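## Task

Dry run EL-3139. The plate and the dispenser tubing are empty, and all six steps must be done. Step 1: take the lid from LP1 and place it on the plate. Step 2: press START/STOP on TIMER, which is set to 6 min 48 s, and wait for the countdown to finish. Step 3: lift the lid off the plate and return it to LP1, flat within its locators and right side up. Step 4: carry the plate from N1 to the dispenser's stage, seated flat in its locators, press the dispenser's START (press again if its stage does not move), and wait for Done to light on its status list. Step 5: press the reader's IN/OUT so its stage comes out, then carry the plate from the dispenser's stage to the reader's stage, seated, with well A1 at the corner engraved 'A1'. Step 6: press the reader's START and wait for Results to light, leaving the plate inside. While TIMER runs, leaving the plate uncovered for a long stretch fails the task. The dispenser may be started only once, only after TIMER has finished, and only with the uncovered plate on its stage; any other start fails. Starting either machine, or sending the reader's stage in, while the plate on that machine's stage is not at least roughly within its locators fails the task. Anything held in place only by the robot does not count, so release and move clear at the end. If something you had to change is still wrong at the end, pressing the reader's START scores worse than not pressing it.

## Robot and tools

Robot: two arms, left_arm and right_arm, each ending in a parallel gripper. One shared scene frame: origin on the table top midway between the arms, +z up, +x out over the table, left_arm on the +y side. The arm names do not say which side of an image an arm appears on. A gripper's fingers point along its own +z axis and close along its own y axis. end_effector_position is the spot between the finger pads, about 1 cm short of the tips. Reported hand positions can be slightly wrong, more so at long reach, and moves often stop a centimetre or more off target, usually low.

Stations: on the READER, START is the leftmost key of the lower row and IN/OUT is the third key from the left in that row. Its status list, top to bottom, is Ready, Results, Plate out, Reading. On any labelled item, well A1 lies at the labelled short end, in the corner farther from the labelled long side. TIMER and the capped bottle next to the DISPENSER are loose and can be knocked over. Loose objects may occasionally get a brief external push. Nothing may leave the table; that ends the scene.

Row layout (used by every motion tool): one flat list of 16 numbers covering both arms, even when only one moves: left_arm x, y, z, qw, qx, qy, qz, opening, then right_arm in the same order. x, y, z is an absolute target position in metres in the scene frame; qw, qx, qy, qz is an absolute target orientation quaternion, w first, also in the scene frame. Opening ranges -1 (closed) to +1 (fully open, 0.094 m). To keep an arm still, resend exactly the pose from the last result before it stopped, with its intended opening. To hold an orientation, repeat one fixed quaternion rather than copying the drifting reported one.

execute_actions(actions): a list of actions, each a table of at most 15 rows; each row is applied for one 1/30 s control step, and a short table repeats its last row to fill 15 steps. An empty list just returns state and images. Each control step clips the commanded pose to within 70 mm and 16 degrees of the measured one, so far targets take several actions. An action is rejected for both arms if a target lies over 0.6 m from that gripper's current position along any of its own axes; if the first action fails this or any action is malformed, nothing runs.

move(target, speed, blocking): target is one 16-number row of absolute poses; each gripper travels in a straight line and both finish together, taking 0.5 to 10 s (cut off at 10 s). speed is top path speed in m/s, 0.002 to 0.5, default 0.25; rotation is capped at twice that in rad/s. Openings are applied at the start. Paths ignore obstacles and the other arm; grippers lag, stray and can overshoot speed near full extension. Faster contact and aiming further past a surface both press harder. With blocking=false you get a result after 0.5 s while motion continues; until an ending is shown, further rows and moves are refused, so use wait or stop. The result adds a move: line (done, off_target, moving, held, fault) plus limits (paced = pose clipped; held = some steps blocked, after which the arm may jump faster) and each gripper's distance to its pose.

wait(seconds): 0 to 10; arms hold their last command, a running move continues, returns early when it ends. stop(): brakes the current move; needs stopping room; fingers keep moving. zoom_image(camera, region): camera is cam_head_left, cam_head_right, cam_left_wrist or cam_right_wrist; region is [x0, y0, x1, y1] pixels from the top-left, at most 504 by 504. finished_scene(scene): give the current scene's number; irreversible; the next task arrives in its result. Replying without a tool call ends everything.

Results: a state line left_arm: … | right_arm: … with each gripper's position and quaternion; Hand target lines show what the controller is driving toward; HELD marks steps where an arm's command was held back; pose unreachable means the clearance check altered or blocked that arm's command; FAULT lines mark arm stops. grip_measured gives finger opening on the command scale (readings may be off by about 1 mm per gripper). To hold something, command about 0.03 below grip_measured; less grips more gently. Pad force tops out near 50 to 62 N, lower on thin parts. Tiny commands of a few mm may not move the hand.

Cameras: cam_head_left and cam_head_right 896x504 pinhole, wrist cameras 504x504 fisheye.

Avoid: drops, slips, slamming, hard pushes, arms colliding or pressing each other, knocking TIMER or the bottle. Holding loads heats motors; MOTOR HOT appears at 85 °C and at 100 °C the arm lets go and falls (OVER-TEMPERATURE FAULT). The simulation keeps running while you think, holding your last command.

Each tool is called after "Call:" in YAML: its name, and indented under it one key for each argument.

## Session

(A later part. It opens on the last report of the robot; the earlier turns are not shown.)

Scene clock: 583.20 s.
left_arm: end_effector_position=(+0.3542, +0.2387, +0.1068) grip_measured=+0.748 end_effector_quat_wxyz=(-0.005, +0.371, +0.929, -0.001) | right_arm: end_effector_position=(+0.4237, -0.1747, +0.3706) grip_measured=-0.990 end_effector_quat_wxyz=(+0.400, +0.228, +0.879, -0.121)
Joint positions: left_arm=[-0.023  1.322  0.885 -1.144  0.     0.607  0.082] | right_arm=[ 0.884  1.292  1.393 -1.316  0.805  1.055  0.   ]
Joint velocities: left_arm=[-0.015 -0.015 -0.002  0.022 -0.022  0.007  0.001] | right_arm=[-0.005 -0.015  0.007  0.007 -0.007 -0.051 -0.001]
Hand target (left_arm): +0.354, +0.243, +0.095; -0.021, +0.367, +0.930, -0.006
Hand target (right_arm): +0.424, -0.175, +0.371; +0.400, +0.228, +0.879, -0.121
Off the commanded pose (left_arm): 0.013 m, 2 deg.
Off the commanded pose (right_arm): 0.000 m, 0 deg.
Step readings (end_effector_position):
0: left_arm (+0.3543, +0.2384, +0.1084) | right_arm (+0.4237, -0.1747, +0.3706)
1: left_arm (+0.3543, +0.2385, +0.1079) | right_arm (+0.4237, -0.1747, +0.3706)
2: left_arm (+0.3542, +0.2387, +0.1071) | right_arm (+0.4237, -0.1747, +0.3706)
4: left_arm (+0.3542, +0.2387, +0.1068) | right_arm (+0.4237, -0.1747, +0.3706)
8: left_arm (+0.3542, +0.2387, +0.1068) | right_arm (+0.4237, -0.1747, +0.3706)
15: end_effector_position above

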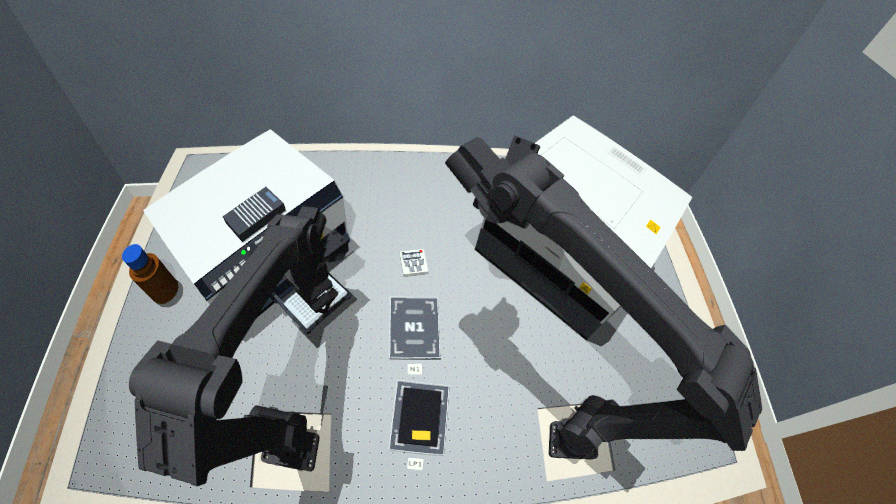

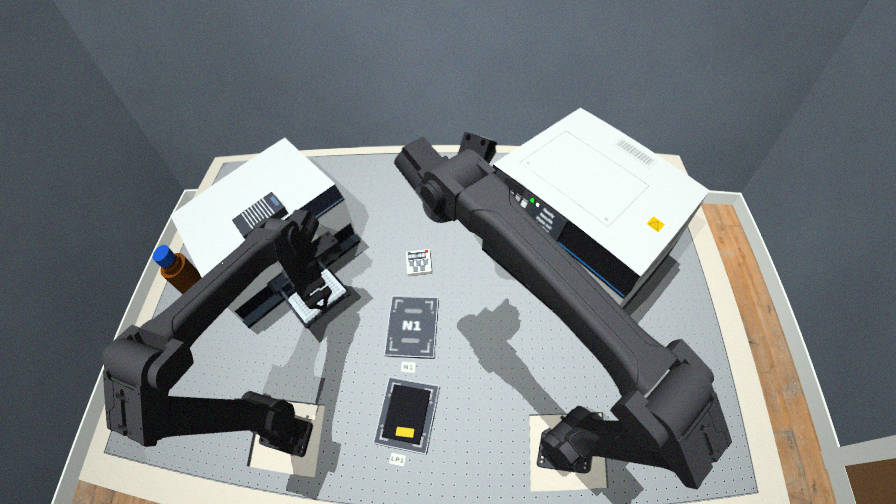

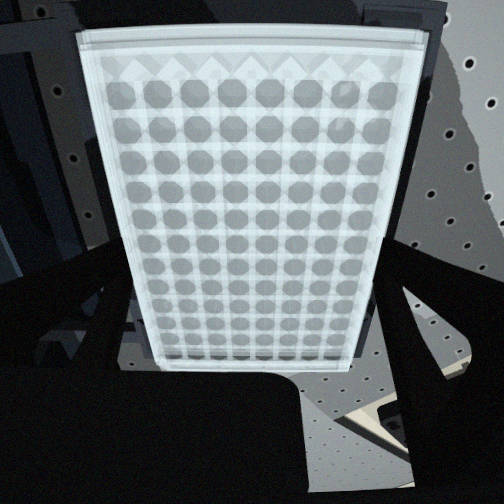

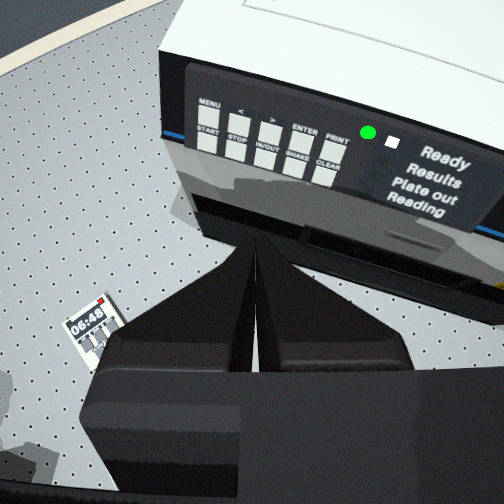

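Call:
execute_actions:
  actions:
    - [[0.3542,0.2387,0.1068,-0.005,0.358,0.934,-0.001,0.715,0.4237,-0.1747,0.3706,0.4,0.228,0.879,-0.121,-1]]

Call:
zoom_image:
  camera: "cam_left_wrist"
  region: [290,0,470,100]

Call:
zoom_image:
  camera: "cam_left_wrist"
  region: [36,0,216,100]

Scene clock: 587.57 s.
left_arm: end_effector_position=(+0.3543, +0.2387, +0.1078) grip_measured=+0.748 end_effector_quat_wxyz=(-0.003, +0.365, +0.931, -0.001) | right_arm: end_effector_position=(+0.4237, -0.1747, +0.3706) grip_measured=-0.990 end_effector_quat_wxyz=(+0.400, +0.228, +0.879, -0.121)
Joint positions: left_arm=[-0.023  1.319  0.885 -1.144  0.     0.595  0.082] | right_arm=[ 0.884  1.292  1.393 -1.316  0.805  1.055  0.   ]
Joint velocities: left_arm=[-0.015 -0.005  0.002  0.002  0.007 -0.007  0.   ] | right_arm=[-0.005 -0.024  0.002 -0.012 -0.066 -0.022  0.   ]
Hand target (left_arm): +0.354, +0.239, +0.107; -0.005, +0.358, +0.934, -0.001
Hand target (right_arm): +0.424, -0.175, +0.371; +0.400, +0.228, +0.879, -0.121
Off the commanded pose (left_arm): 0.001 m, 1 deg.
Off the commanded pose (right_arm): 0.000 m, 0 deg.
Step readings (end_effector_position):
0: left_arm (+0.3542, +0.2387, +0.1068) | right_arm (+0.4237, -0.1747, +0.3706)
1: left_arm (+0.3543, +0.2387, +0.1073) | right_arm (+0.4237, -0.1747, +0.3706)
2: left_arm (+0.3543, +0.2387, +0.1078) | right_arm (+0.4237, -0.1747, +0.3706)
4: left_arm (+0.3543, +0.2387, +0.1078) | right_arm (+0.4237, -0.1747, +0.3706)
8: left_arm (+0.3543, +0.2387, +0.1078) | right_arm (+0.4237, -0.1747, +0.3706)
15: end_effector_position above

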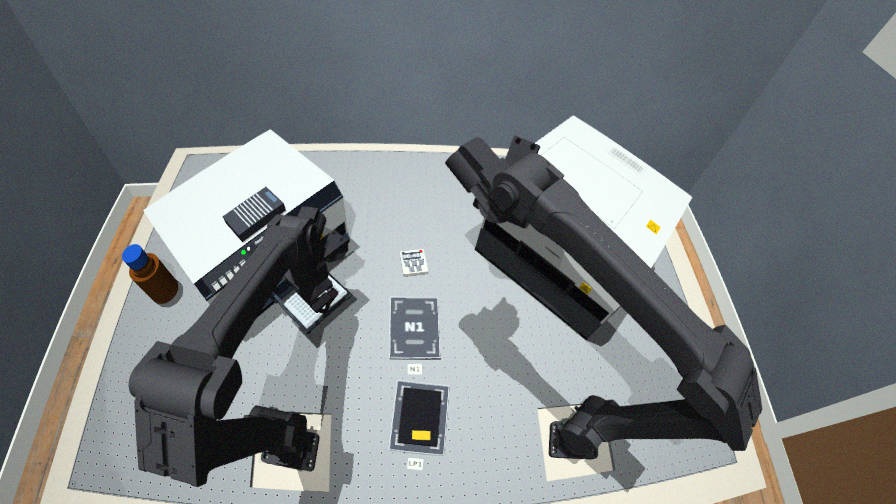

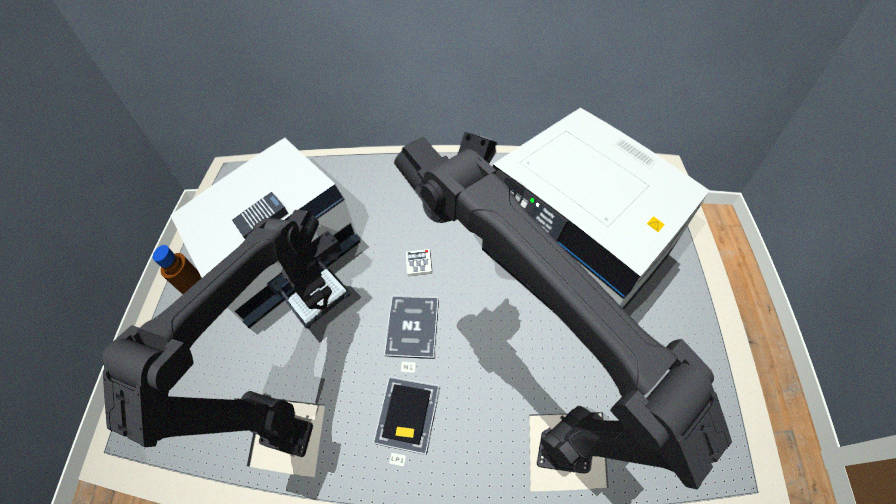

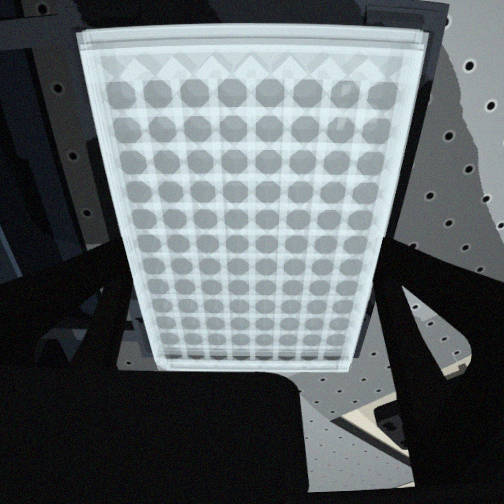

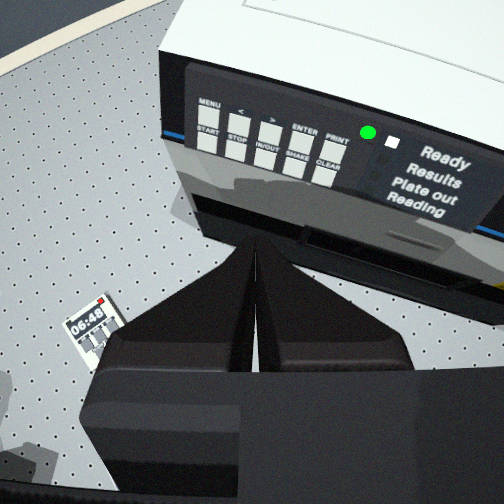

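Region (290, 0, 470, 100) of cam_left_wrist's 504x504 image, scaled by 2.800, with more detail than that image has.

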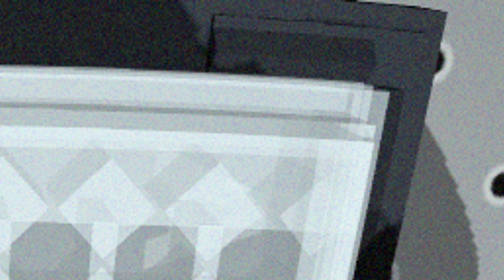

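Region (36, 0, 216, 100) of cam_left_wrist's 504x504 image, scaled by 2.800, with more detail than that image has.

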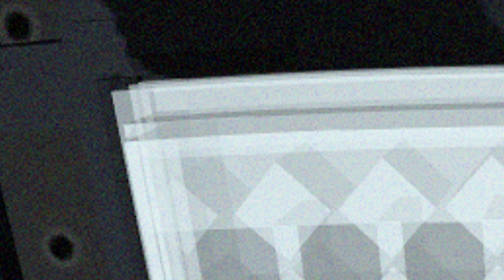

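The far end is now centred, so I'll release and check whether it settles.

Call:
execute_actions:
  actions:
    - [[0.3543,0.2387,0.1078,-0.003,0.366,0.931,-0.001,0.73,0.4237,-0.1747,0.3706,0.4,0.228,0.879,-0.121,-1],[0.3543,0.2387,0.1078,-0.003,0.366,0.931,-0.001,0.74,0.4237,-0.1747,0.3706,0.4,0.228,0.879,-0.121,-1],[0.3543,0.2387,0.1078,-0.003,0.366,0.931,-0.001,0.75,0.4237,-0.1747,0.3706,0.4,0.228,0.879,-0.121,-1],[0.3543,0.2387,0.1078,-0.003,0.366,0.931,-0.001,0.76,0.4237,-0.1747,0.3706,0.4,0.228,0.879,-0.121,-1],[0.3543,0.2387,0.1078,-0.003,0.366,0.931,-0.001,0.77,0.4237,-0.1747,0.3706,0.4,0.228,0.879,-0.121,-1],[0.3543,0.2387,0.1078,-0.003,0.366,0.931,-0.001,0.79,0.4237,-0.1747,0.3706,0.4,0.228,0.879,-0.121,-1],[0.3543,0.2387,0.1078,-0.003,0.366,0.931,-0.001,0.85,0.4237,-0.1747,0.3706,0.4,0.228,0.879,-0.121,-1],[0.3543,0.2387,0.1078,-0.003,0.366,0.931,-0.001,1,0.4237,-0.1747,0.3706,0.4,0.228,0.879,-0.121,-1]]

Call:
zoom_image:
  camera: "cam_left_wrist"
  region: [290,0,470,100]

Call:
zoom_image:
  camera: "cam_left_wrist"
  region: [110,280,400,390]

Scene clock: 593.23 s.
left_arm: end_effector_position=(+0.3543, +0.2387, +0.1078) grip_measured=+1.000 end_effector_quat_wxyz=(-0.003, +0.365, +0.931, -0.001) | right_arm: end_effector_position=(+0.4237, -0.1747, +0.3706) grip_measured=-0.990 end_effector_quat_wxyz=(+0.400, +0.228, +0.879, -0.121)
Joint positions: left_arm=[-0.023  1.319  0.885 -1.144  0.     0.595  0.094] | right_arm=[ 0.884  1.292  1.393 -1.316  0.805  1.055  0.   ]
Joint velocities: left_arm=[ 0.015 -0.005 -0.002  0.002 -0.051 -0.022  0.   ] | right_arm=[ 0.005 -0.015 -0.007 -0.012 -0.022  0.007 -0.   ]
Hand target (left_arm): +0.354, +0.239, +0.108; -0.003, +0.366, +0.931, -0.001
Hand target (right_arm): +0.424, -0.175, +0.371; +0.400, +0.228, +0.879, -0.121
Off the commanded pose (left_arm): 0.000 m, 0 deg.
Off the commanded pose (right_arm): 0.000 m, 0 deg.
Step readings (end_effector_position):
0: left_arm (+0.3543, +0.2387, +0.1078) | right_arm (+0.4237, -0.1747, +0.3706)
1: left_arm (+0.3543, +0.2387, +0.1078) | right_arm (+0.4237, -0.1747, +0.3706)
2: left_arm (+0.3543, +0.2387, +0.1078) | right_arm (+0.4237, -0.1747, +0.3706)
4: left_arm (+0.3543, +0.2387, +0.1078) | right_arm (+0.4237, -0.1747, +0.3706)
8: left_arm (+0.3543, +0.2387, +0.1078) | right_arm (+0.4237, -0.1747, +0.3706)
15: end_effector_position above

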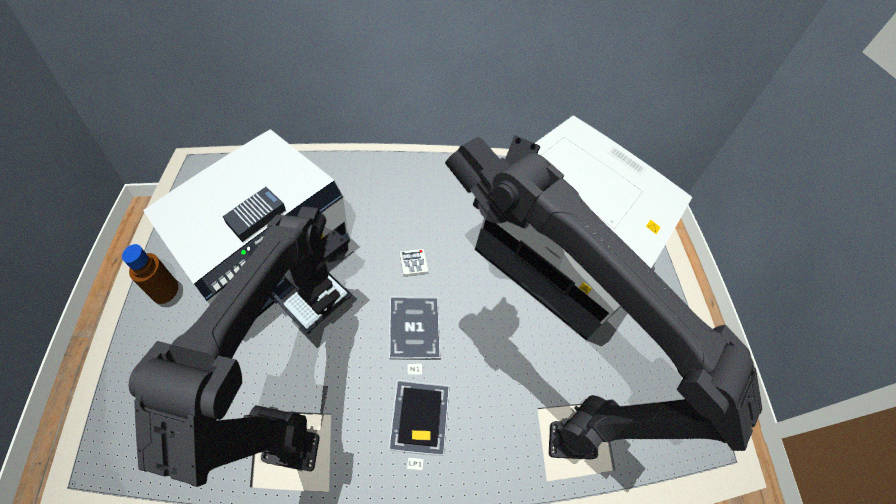

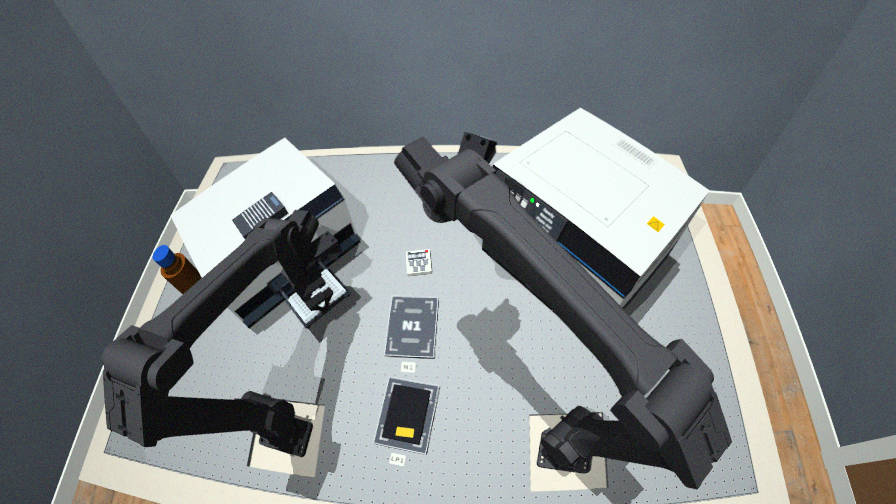

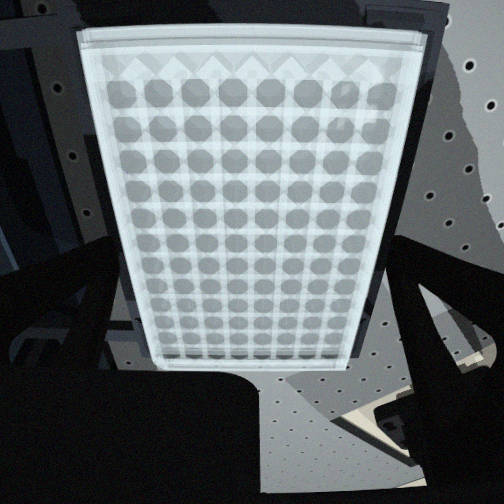

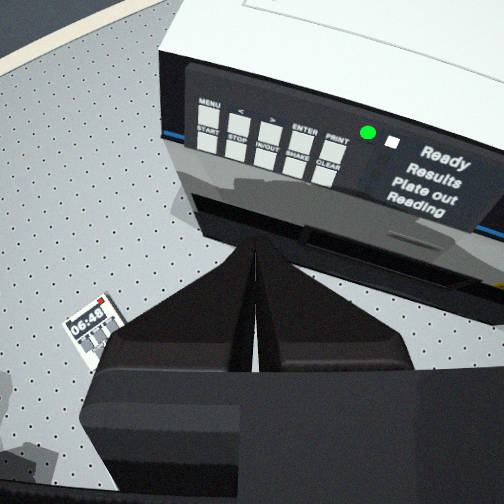

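Region (290, 0, 470, 100) of cam_left_wrist's 504x504 image, scaled by 2.800, with more detail than that image has.

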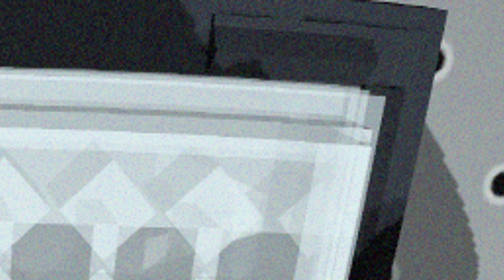

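Region (110, 280, 400, 390) of cam_left_wrist's 504x504 image, scaled by 1.738, with more detail than that image has; it fills the top 191 rows of this view, and the rest is white.

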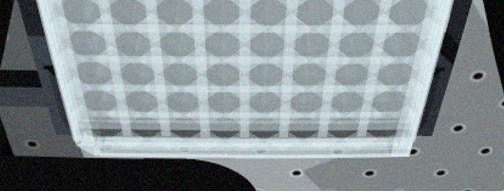

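Call:
move:
  target: [0.352,0.239,0.165,0.075,0.365,0.928,0.02,1,0.4237,-0.1747,0.3706,0.4,0.228,0.879,-0.121,-1]
  speed: 0.12

Call:
move:
  target: [0.23,0.25,0.24,0.5,0,0.866,0,-1,0.4237,-0.1747,0.3706,0.4,0.228,0.879,-0.121,-1]
  speed: 0.3

Call:
zoom_image:
  camera: "cam_head_right"
  region: [265,250,365,340]

Scene clock: 598.27 s.
left_arm: end_effector_position=(+0.3512, +0.2393, +0.1619) grip_measured=+1.000 end_effector_quat_wxyz=(+0.076, +0.364, +0.928, +0.017) | right_arm: end_effector_position=(+0.4237, -0.1747, +0.3706) grip_measured=-0.990 end_effector_quat_wxyz=(+0.400, +0.228, +0.879, -0.121)
Joint positions: left_arm=[-0.023  1.147  0.885 -1.154 -0.     0.595  0.094] | right_arm=[ 0.884  1.292  1.393 -1.316  0.805  1.055  0.   ]
Joint velocities: left_arm=[ 0.005 -0.015  0.002 -0.007  0.022 -0.037  0.   ] | right_arm=[-0.005 -0.015 -0.022  0.007 -0.066  0.125 -0.001]
Hand target (left_arm): +0.351, +0.239, +0.165; +0.075, +0.366, +0.927, +0.019
Hand target (right_arm): +0.424, -0.175, +0.371; +0.400, +0.228, +0.879, -0.121
Off the commanded pose (left_arm): 0.003 m, 0 deg.
Off the commanded pose (right_arm): 0.000 m, 0 deg.
move: done

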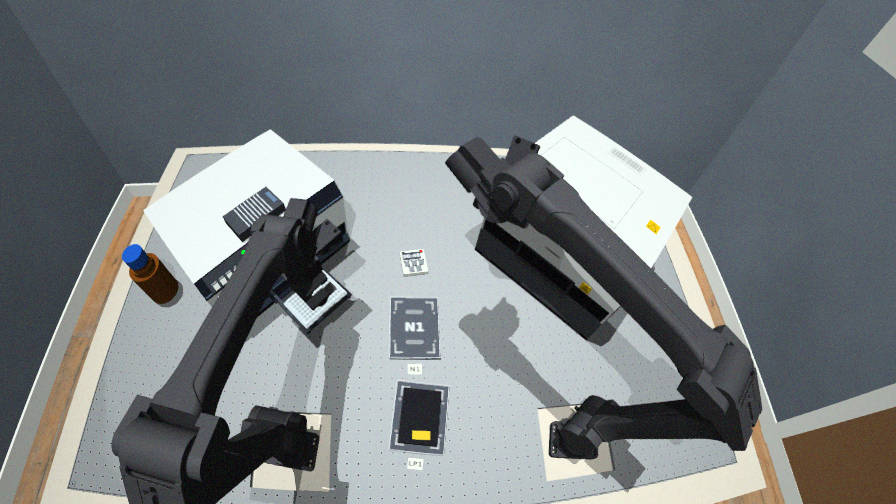

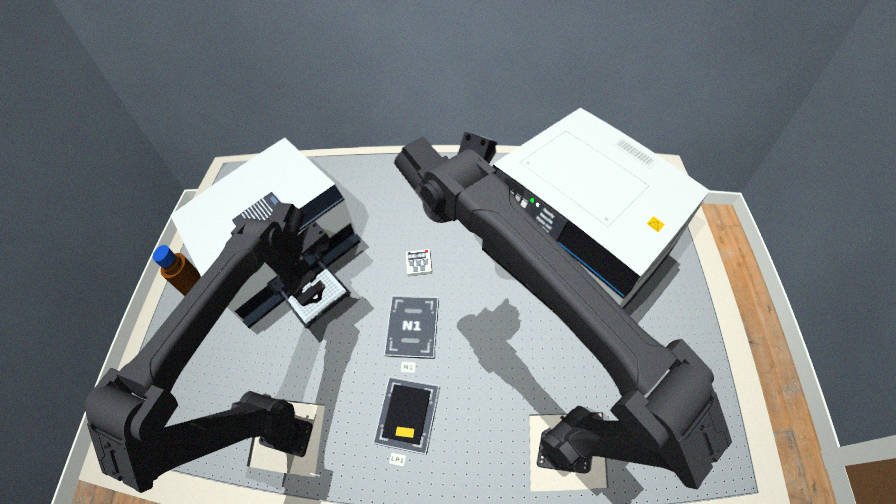

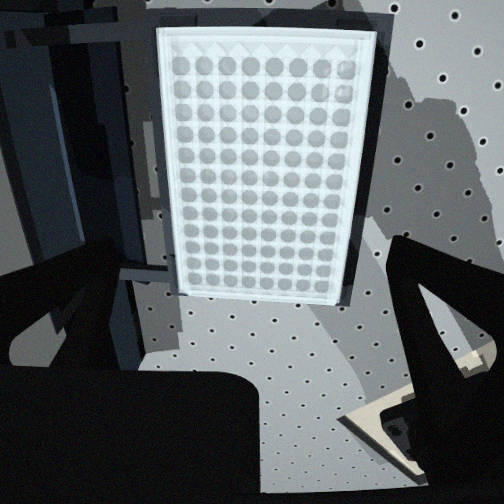

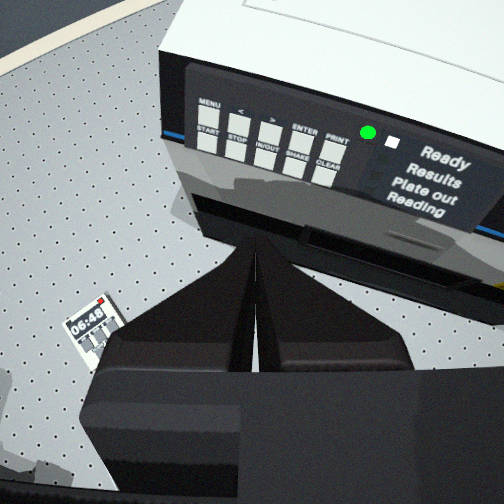

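Scene clock: 600.87 s.
left_arm: end_effector_position=(+0.2282, +0.2527, +0.2522) grip_measured=-0.992 end_effector_quat_wxyz=(+0.510, +0.006, +0.860, -0.007) | right_arm: end_effector_position=(+0.4237, -0.1747, +0.3706) grip_measured=-0.990 end_effector_quat_wxyz=(+0.400, +0.228, +0.879, -0.121)
Joint positions: left_arm=[-0.413  0.088  0.471 -0.948 -0.454 -0.277  0.   ] | right_arm=[ 0.884  1.292  1.393 -1.316  0.805  1.055  0.   ]
Joint velocities: left_arm=[ 0.005 -0.005 -0.002 -0.032  0.007 -0.007  0.001] | right_arm=[ 0.005 -0.005  0.002 -0.007 -0.051 -0.007  0.001]
Hand target (left_arm): +0.227, +0.252, +0.241; +0.499, +0.006, +0.867, -0.005
Hand target (right_arm): +0.424, -0.175, +0.371; +0.400, +0.228, +0.879, -0.121
Off the commanded pose (left_arm): 0.013 m, 2 deg.
Off the commanded pose (right_arm): 0.000 m, 0 deg.
move: off_target (left_arm)

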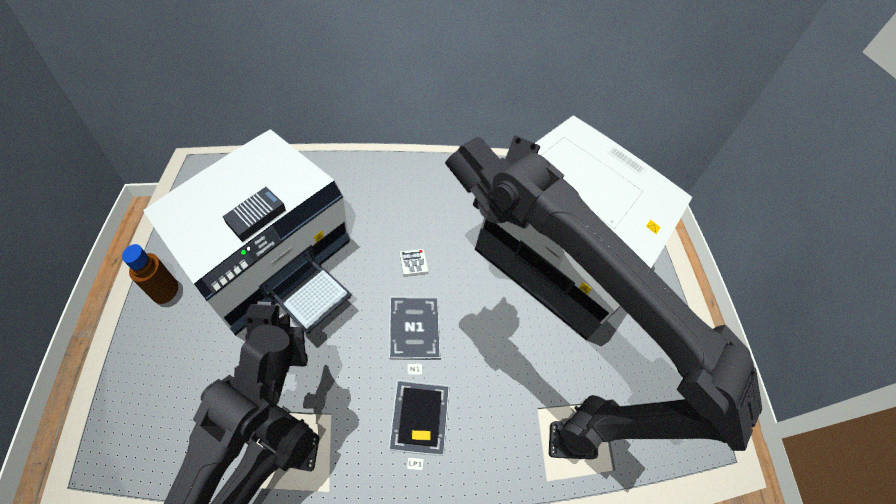

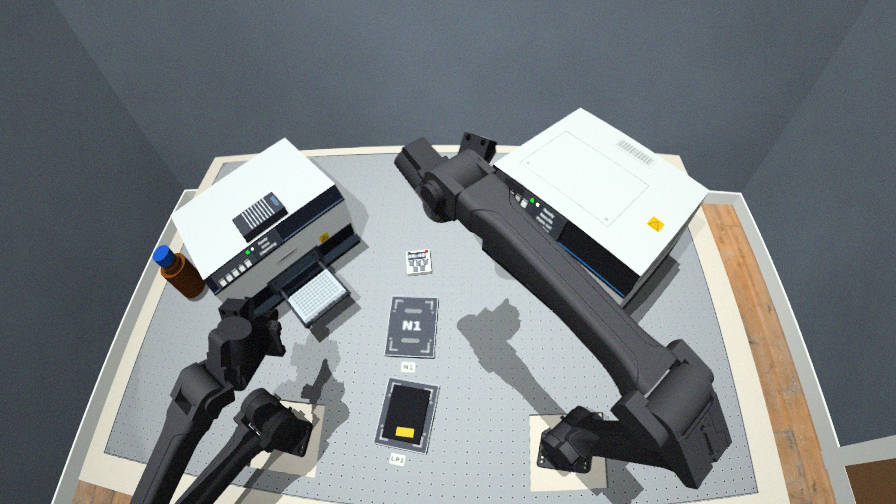

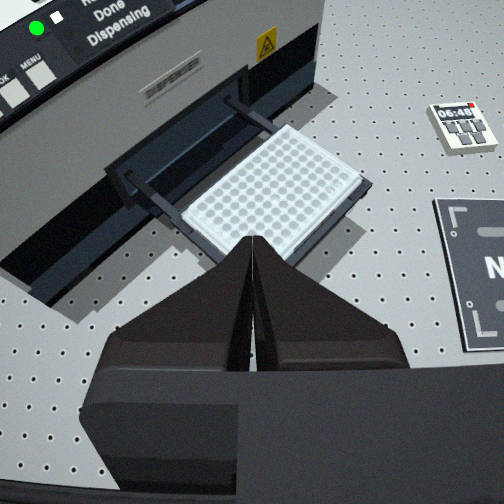

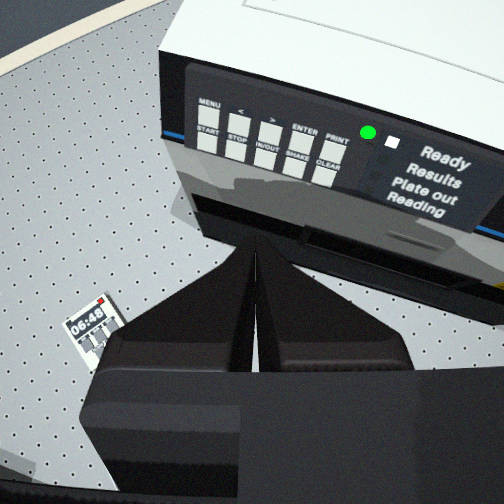

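Region (265, 250, 365, 340) of cam_head_right's 896x504 image, scaled by 5.040, with more detail than that image has; it fills the top 454 rows of this view, and the rest is white.

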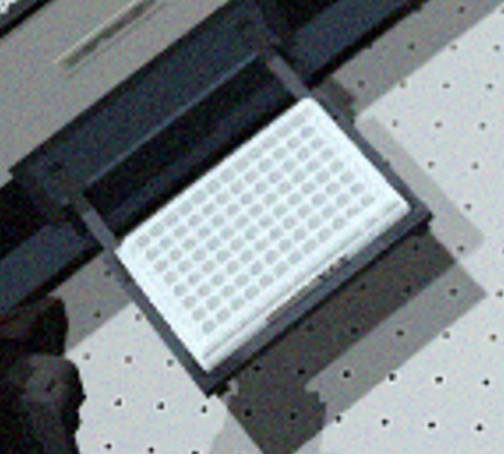

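Call:
zoom_image:
  camera: "cam_left_wrist"
  region: [160,110,390,280]

Call:
move:
  target: [0.27,0.39,0.30,0.413,-0.196,0.885,0.091,-1,0.462,-0.20,0.345,0.408,0.235,0.875,-0.109,-1]
  speed: 0.2

Region (160, 110, 390, 280) of cam_left_wrist's 504x504 image, scaled by 2.191, with more detail than that image has; it fills the top 373 rows of this view, and the rest is white.

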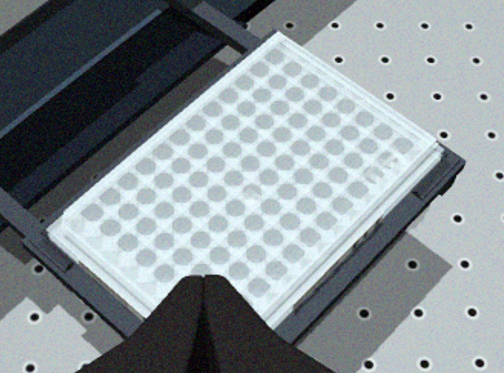

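Scene clock: 604.63 s.
left_arm: end_effector_position=(+0.2672, +0.3865, +0.2638) grip_measured=-0.992 end_effector_quat_wxyz=(+0.391, -0.202, +0.894, +0.088) | right_arm: end_effector_position=(+0.4582, -0.1978, +0.3480) grip_measured=-0.990 end_effector_quat_wxyz=(+0.409, +0.239, +0.875, -0.106)
Joint positions: left_arm=[ 0.435  0.452  0.647 -0.948 -0.102 -0.096  0.   ] | right_arm=[ 0.783  1.292  1.321 -1.122  0.76   0.939  0.   ]
Joint velocities: left_arm=[ 0.005 -0.015 -0.002 -0.002  0.066  0.037  0.   ] | right_arm=[-0.005 -0.005  0.002  0.017  0.051  0.022  0.   ]
Hand target (left_arm): +0.272, +0.389, +0.300; +0.418, -0.197, +0.882, +0.093
Hand target (right_arm): +0.461, -0.200, +0.344; +0.407, +0.236, +0.876, -0.108
Off the commanded pose (left_arm): 0.036 m, 3 deg.
Off the commanded pose (right_arm): 0.005 m, 1 deg.
move: off_target (left_arm)

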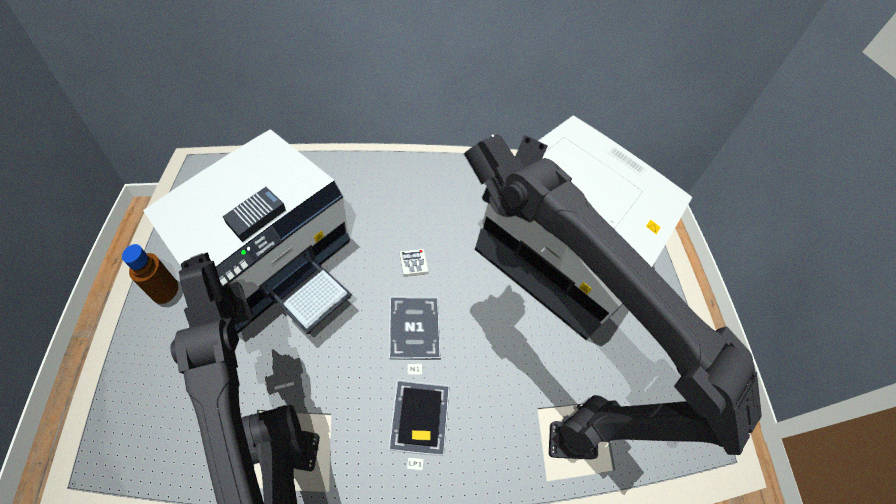

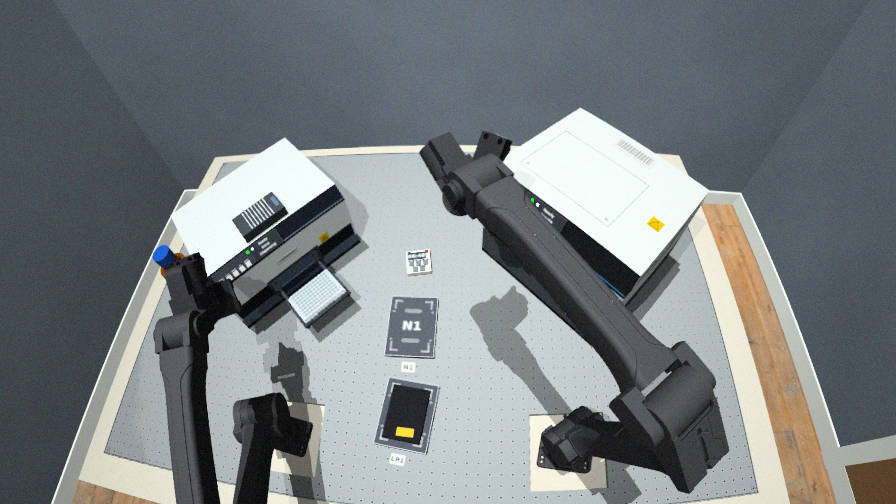

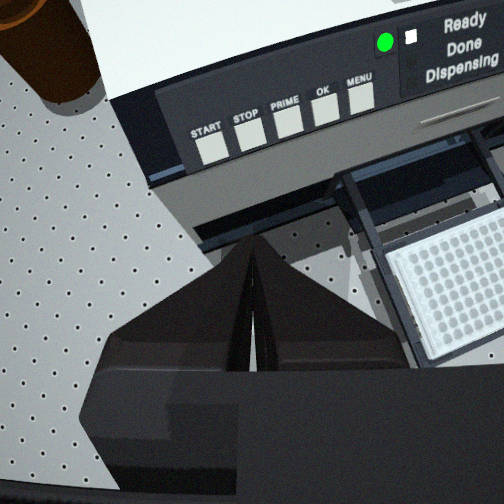

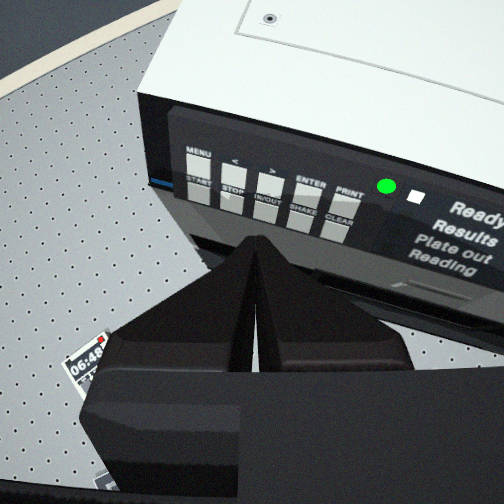

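Call:
move:
  target: [0.291,0.422,0.228,0.391,-0.202,0.894,0.088,-1,0.466,-0.211,0.285,0.408,0.235,0.875,-0.109,-1]
  speed: 0.1

Scene clock: 610.20 s.
left_arm: end_effector_position=(+0.2917, +0.4203, +0.2347) grip_measured=-0.992 end_effector_quat_wxyz=(+0.393, -0.206, +0.892, +0.086) | right_arm: end_effector_position=(+0.4618, -0.2086, +0.2865) grip_measured=-0.990 end_effector_quat_wxyz=(+0.408, +0.237, +0.875, -0.108)
Joint positions: left_arm=[ 0.579  0.564  0.592 -0.772  0.004 -0.007  0.   ] | right_arm=[ 0.755  1.29   1.156 -0.938  0.748  0.901  0.   ]
Joint velocities: left_arm=[-0.005 -0.015  0.002  0.002 -0.022  0.051 -0.   ] | right_arm=[-0.015 -0.005 -0.007 -0.007 -0.007 -0.022  0.   ]
Hand target (left_arm): +0.292, +0.422, +0.228; +0.392, -0.202, +0.893, +0.089
Hand target (right_arm): +0.465, -0.211, +0.285; +0.408, +0.235, +0.876, -0.109
Off the commanded pose (left_arm): 0.007 m, 1 deg.
Off the commanded pose (right_arm): 0.005 m, 0 deg.
move: done

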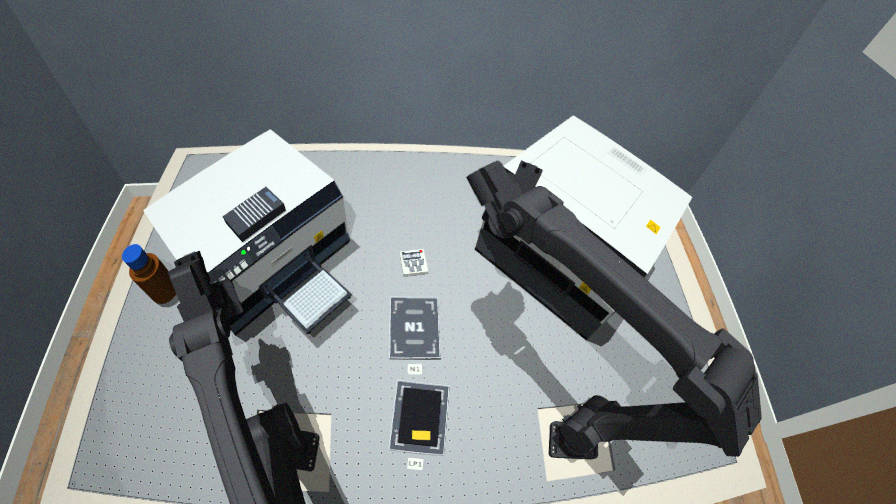

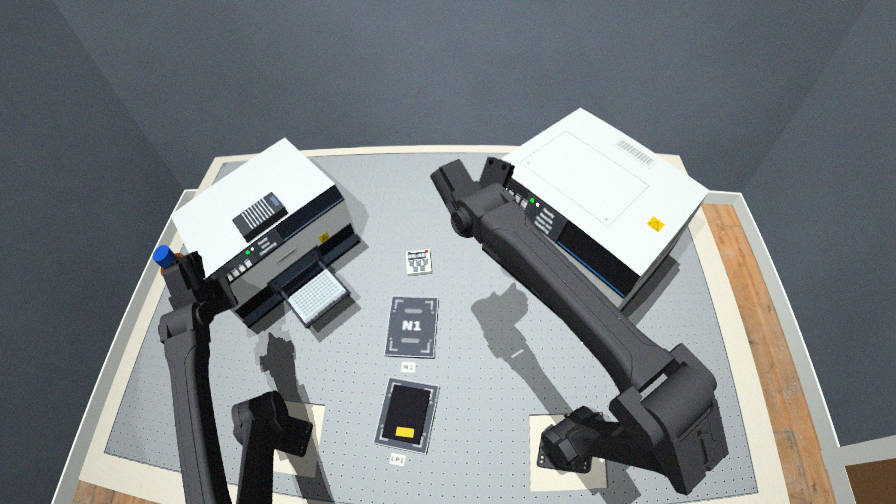

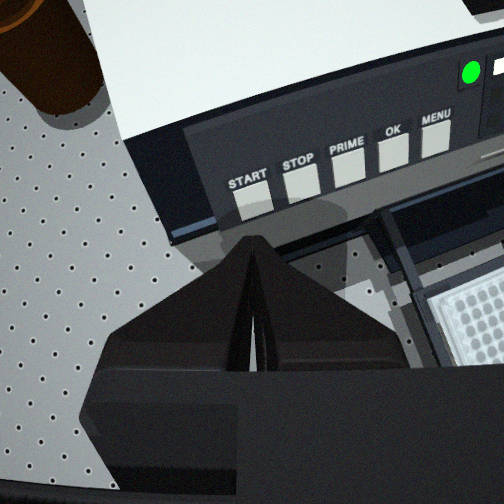

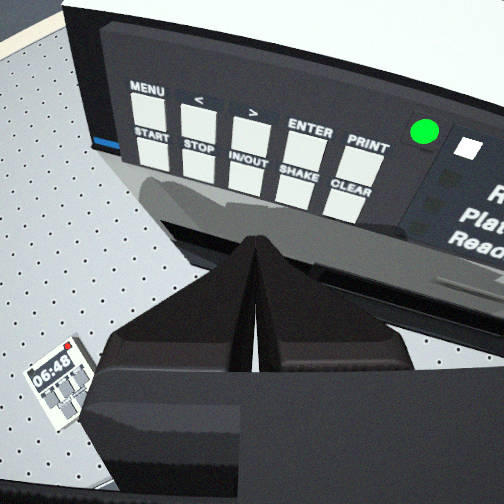

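Call:
move:
  target: [0.303,0.4275,0.217,0.391,-0.202,0.894,0.088,-1,0.483,-0.212,0.275,0.408,0.235,0.875,-0.109,-1]
  speed: 0.05

Scene clock: 613.03 s.
left_arm: end_effector_position=(+0.3030, +0.4258, +0.2242) grip_measured=-0.992 end_effector_quat_wxyz=(+0.393, -0.205, +0.892, +0.087) | right_arm: end_effector_position=(+0.4766, -0.2115, +0.2777) grip_measured=-0.990 end_effector_quat_wxyz=(+0.409, +0.237, +0.875, -0.107)
Joint positions: left_arm=[ 0.579  0.61   0.577 -0.709  0.004 -0.005  0.   ] | right_arm=[ 0.73   1.318  1.156 -0.887  0.736  0.872  0.   ]
Joint velocities: left_arm=[-0.034  0.005  0.002 -0.002 -0.051  0.051  0.   ] | right_arm=[-0.024 -0.005 -0.012  0.007  0.022  0.007 -0.003]
Hand target (left_arm): +0.303, +0.427, +0.217; +0.391, -0.202, +0.894, +0.088
Hand target (right_arm): +0.483, -0.212, +0.275; +0.408, +0.235, +0.876, -0.109
Off the commanded pose (left_arm): 0.007 m, 0 deg.
Off the commanded pose (right_arm): 0.007 m, 0 deg.
move: done

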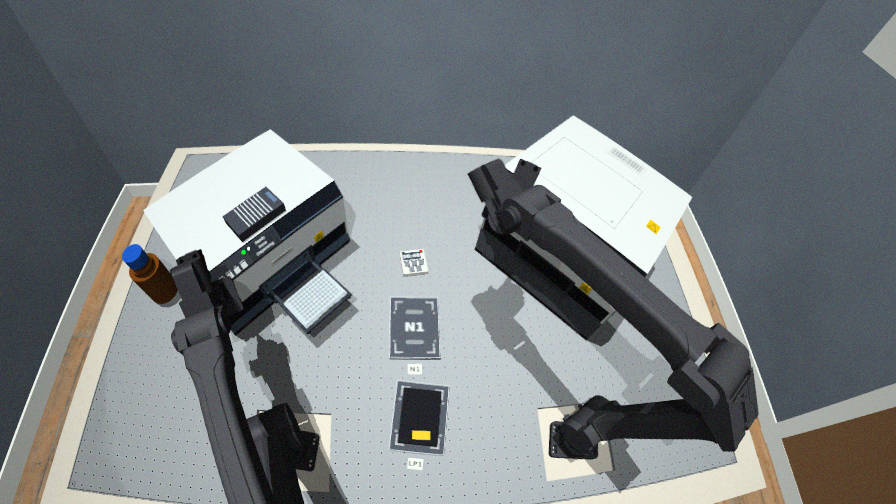

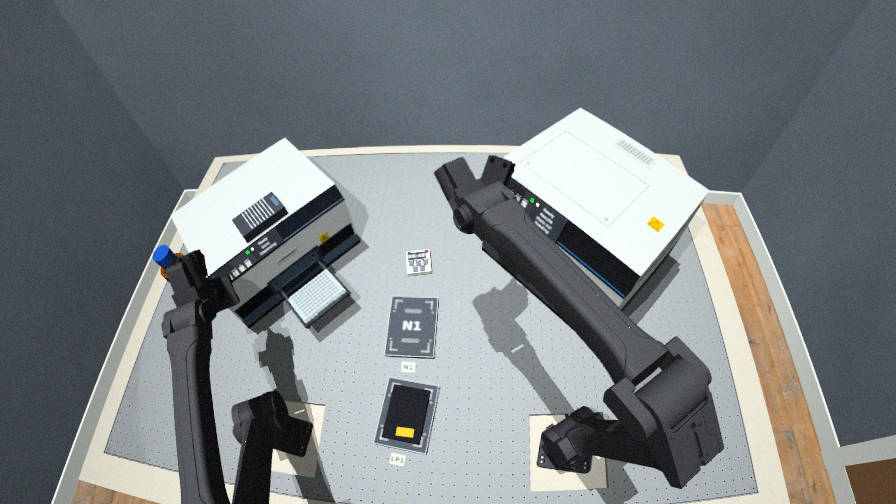

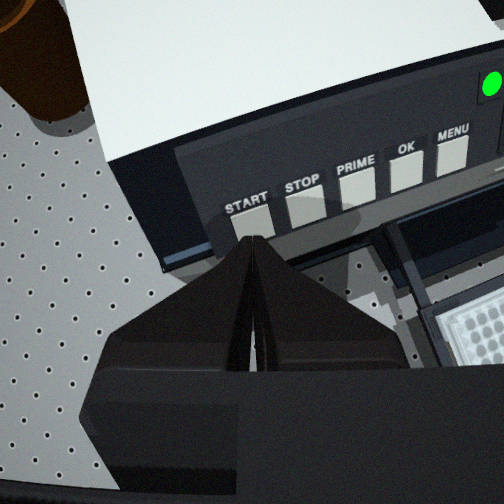

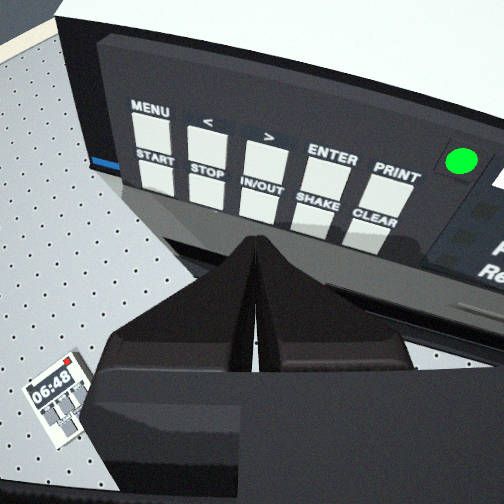

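Call:
move:
  target: [0.318,0.4345,0.199,0.391,-0.202,0.894,0.088,-1,0.4766,-0.2115,0.2777,0.409,0.237,0.875,-0.107,-1]
  speed: 0.04

Scene clock: 615.40 s.
left_arm: end_effector_position=(+0.3094, +0.4280, +0.2265) grip_measured=-0.992 end_effector_quat_wxyz=(+0.405, -0.203, +0.887, +0.087) | right_arm: end_effector_position=(+0.4766, -0.2115, +0.2777) grip_measured=-0.990 end_effector_quat_wxyz=(+0.409, +0.237, +0.875, -0.107)
Joint positions: left_arm=[ 0.579  0.62   0.574 -0.67   0.008 -0.005  0.   ] | right_arm=[ 0.73   1.318  1.156 -0.887  0.736  0.871  0.   ]
Joint velocities: left_arm=[-0.015 -0.024  0.007 -0.007  0.007  0.037  0.001] | right_arm=[-0.005 -0.024 -0.017 -0.002  0.007 -0.066 -0.   ]
Hand target (left_arm): +0.315, +0.433, +0.200; +0.390, -0.202, +0.894, +0.088
Hand target (right_arm): +0.477, -0.211, +0.278; +0.409, +0.237, +0.875, -0.107
Off the commanded pose (left_arm): 0.030 m, 2 deg.
Off the commanded pose (right_arm): 0.000 m, 0 deg.
move: off_target (left_arm)

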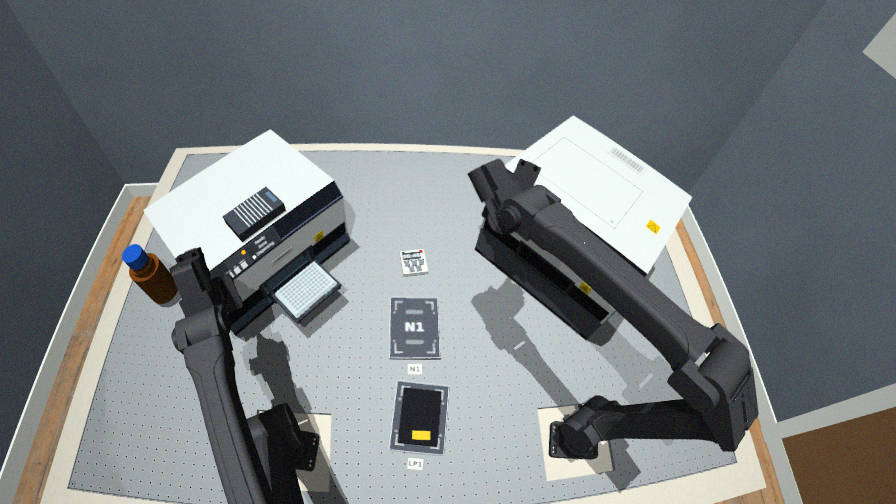

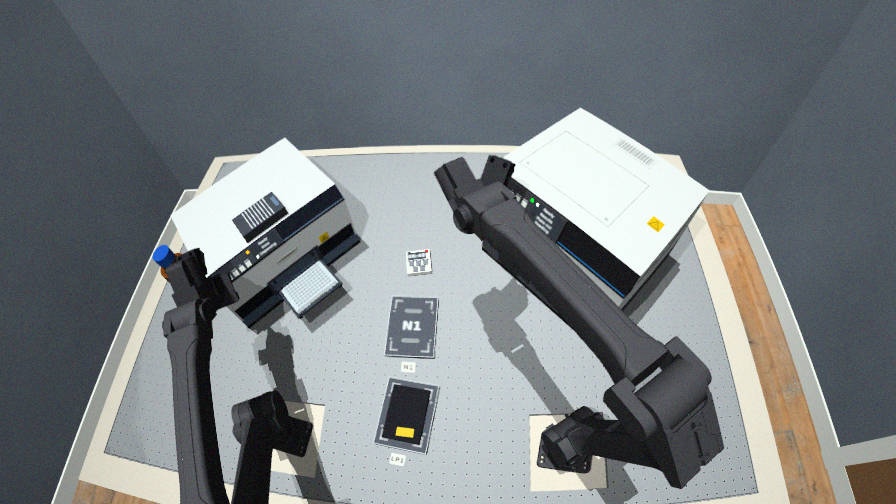

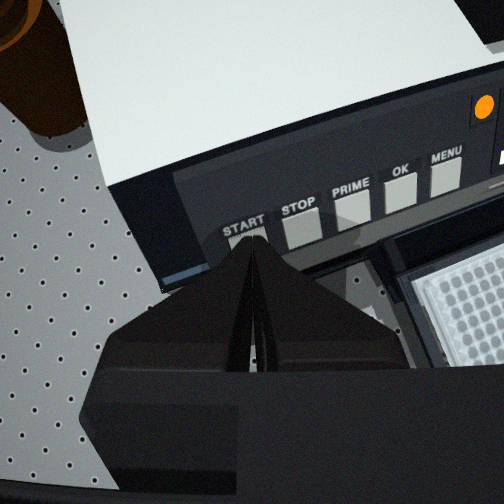

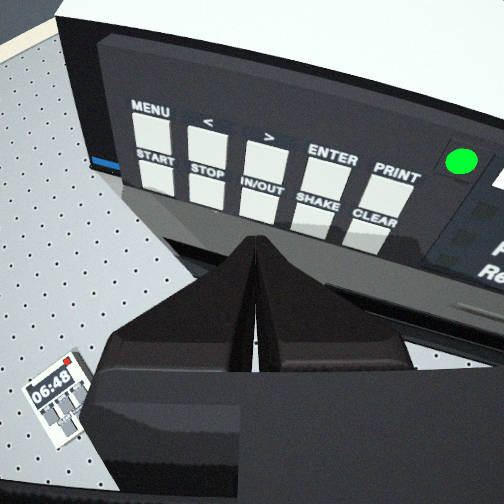

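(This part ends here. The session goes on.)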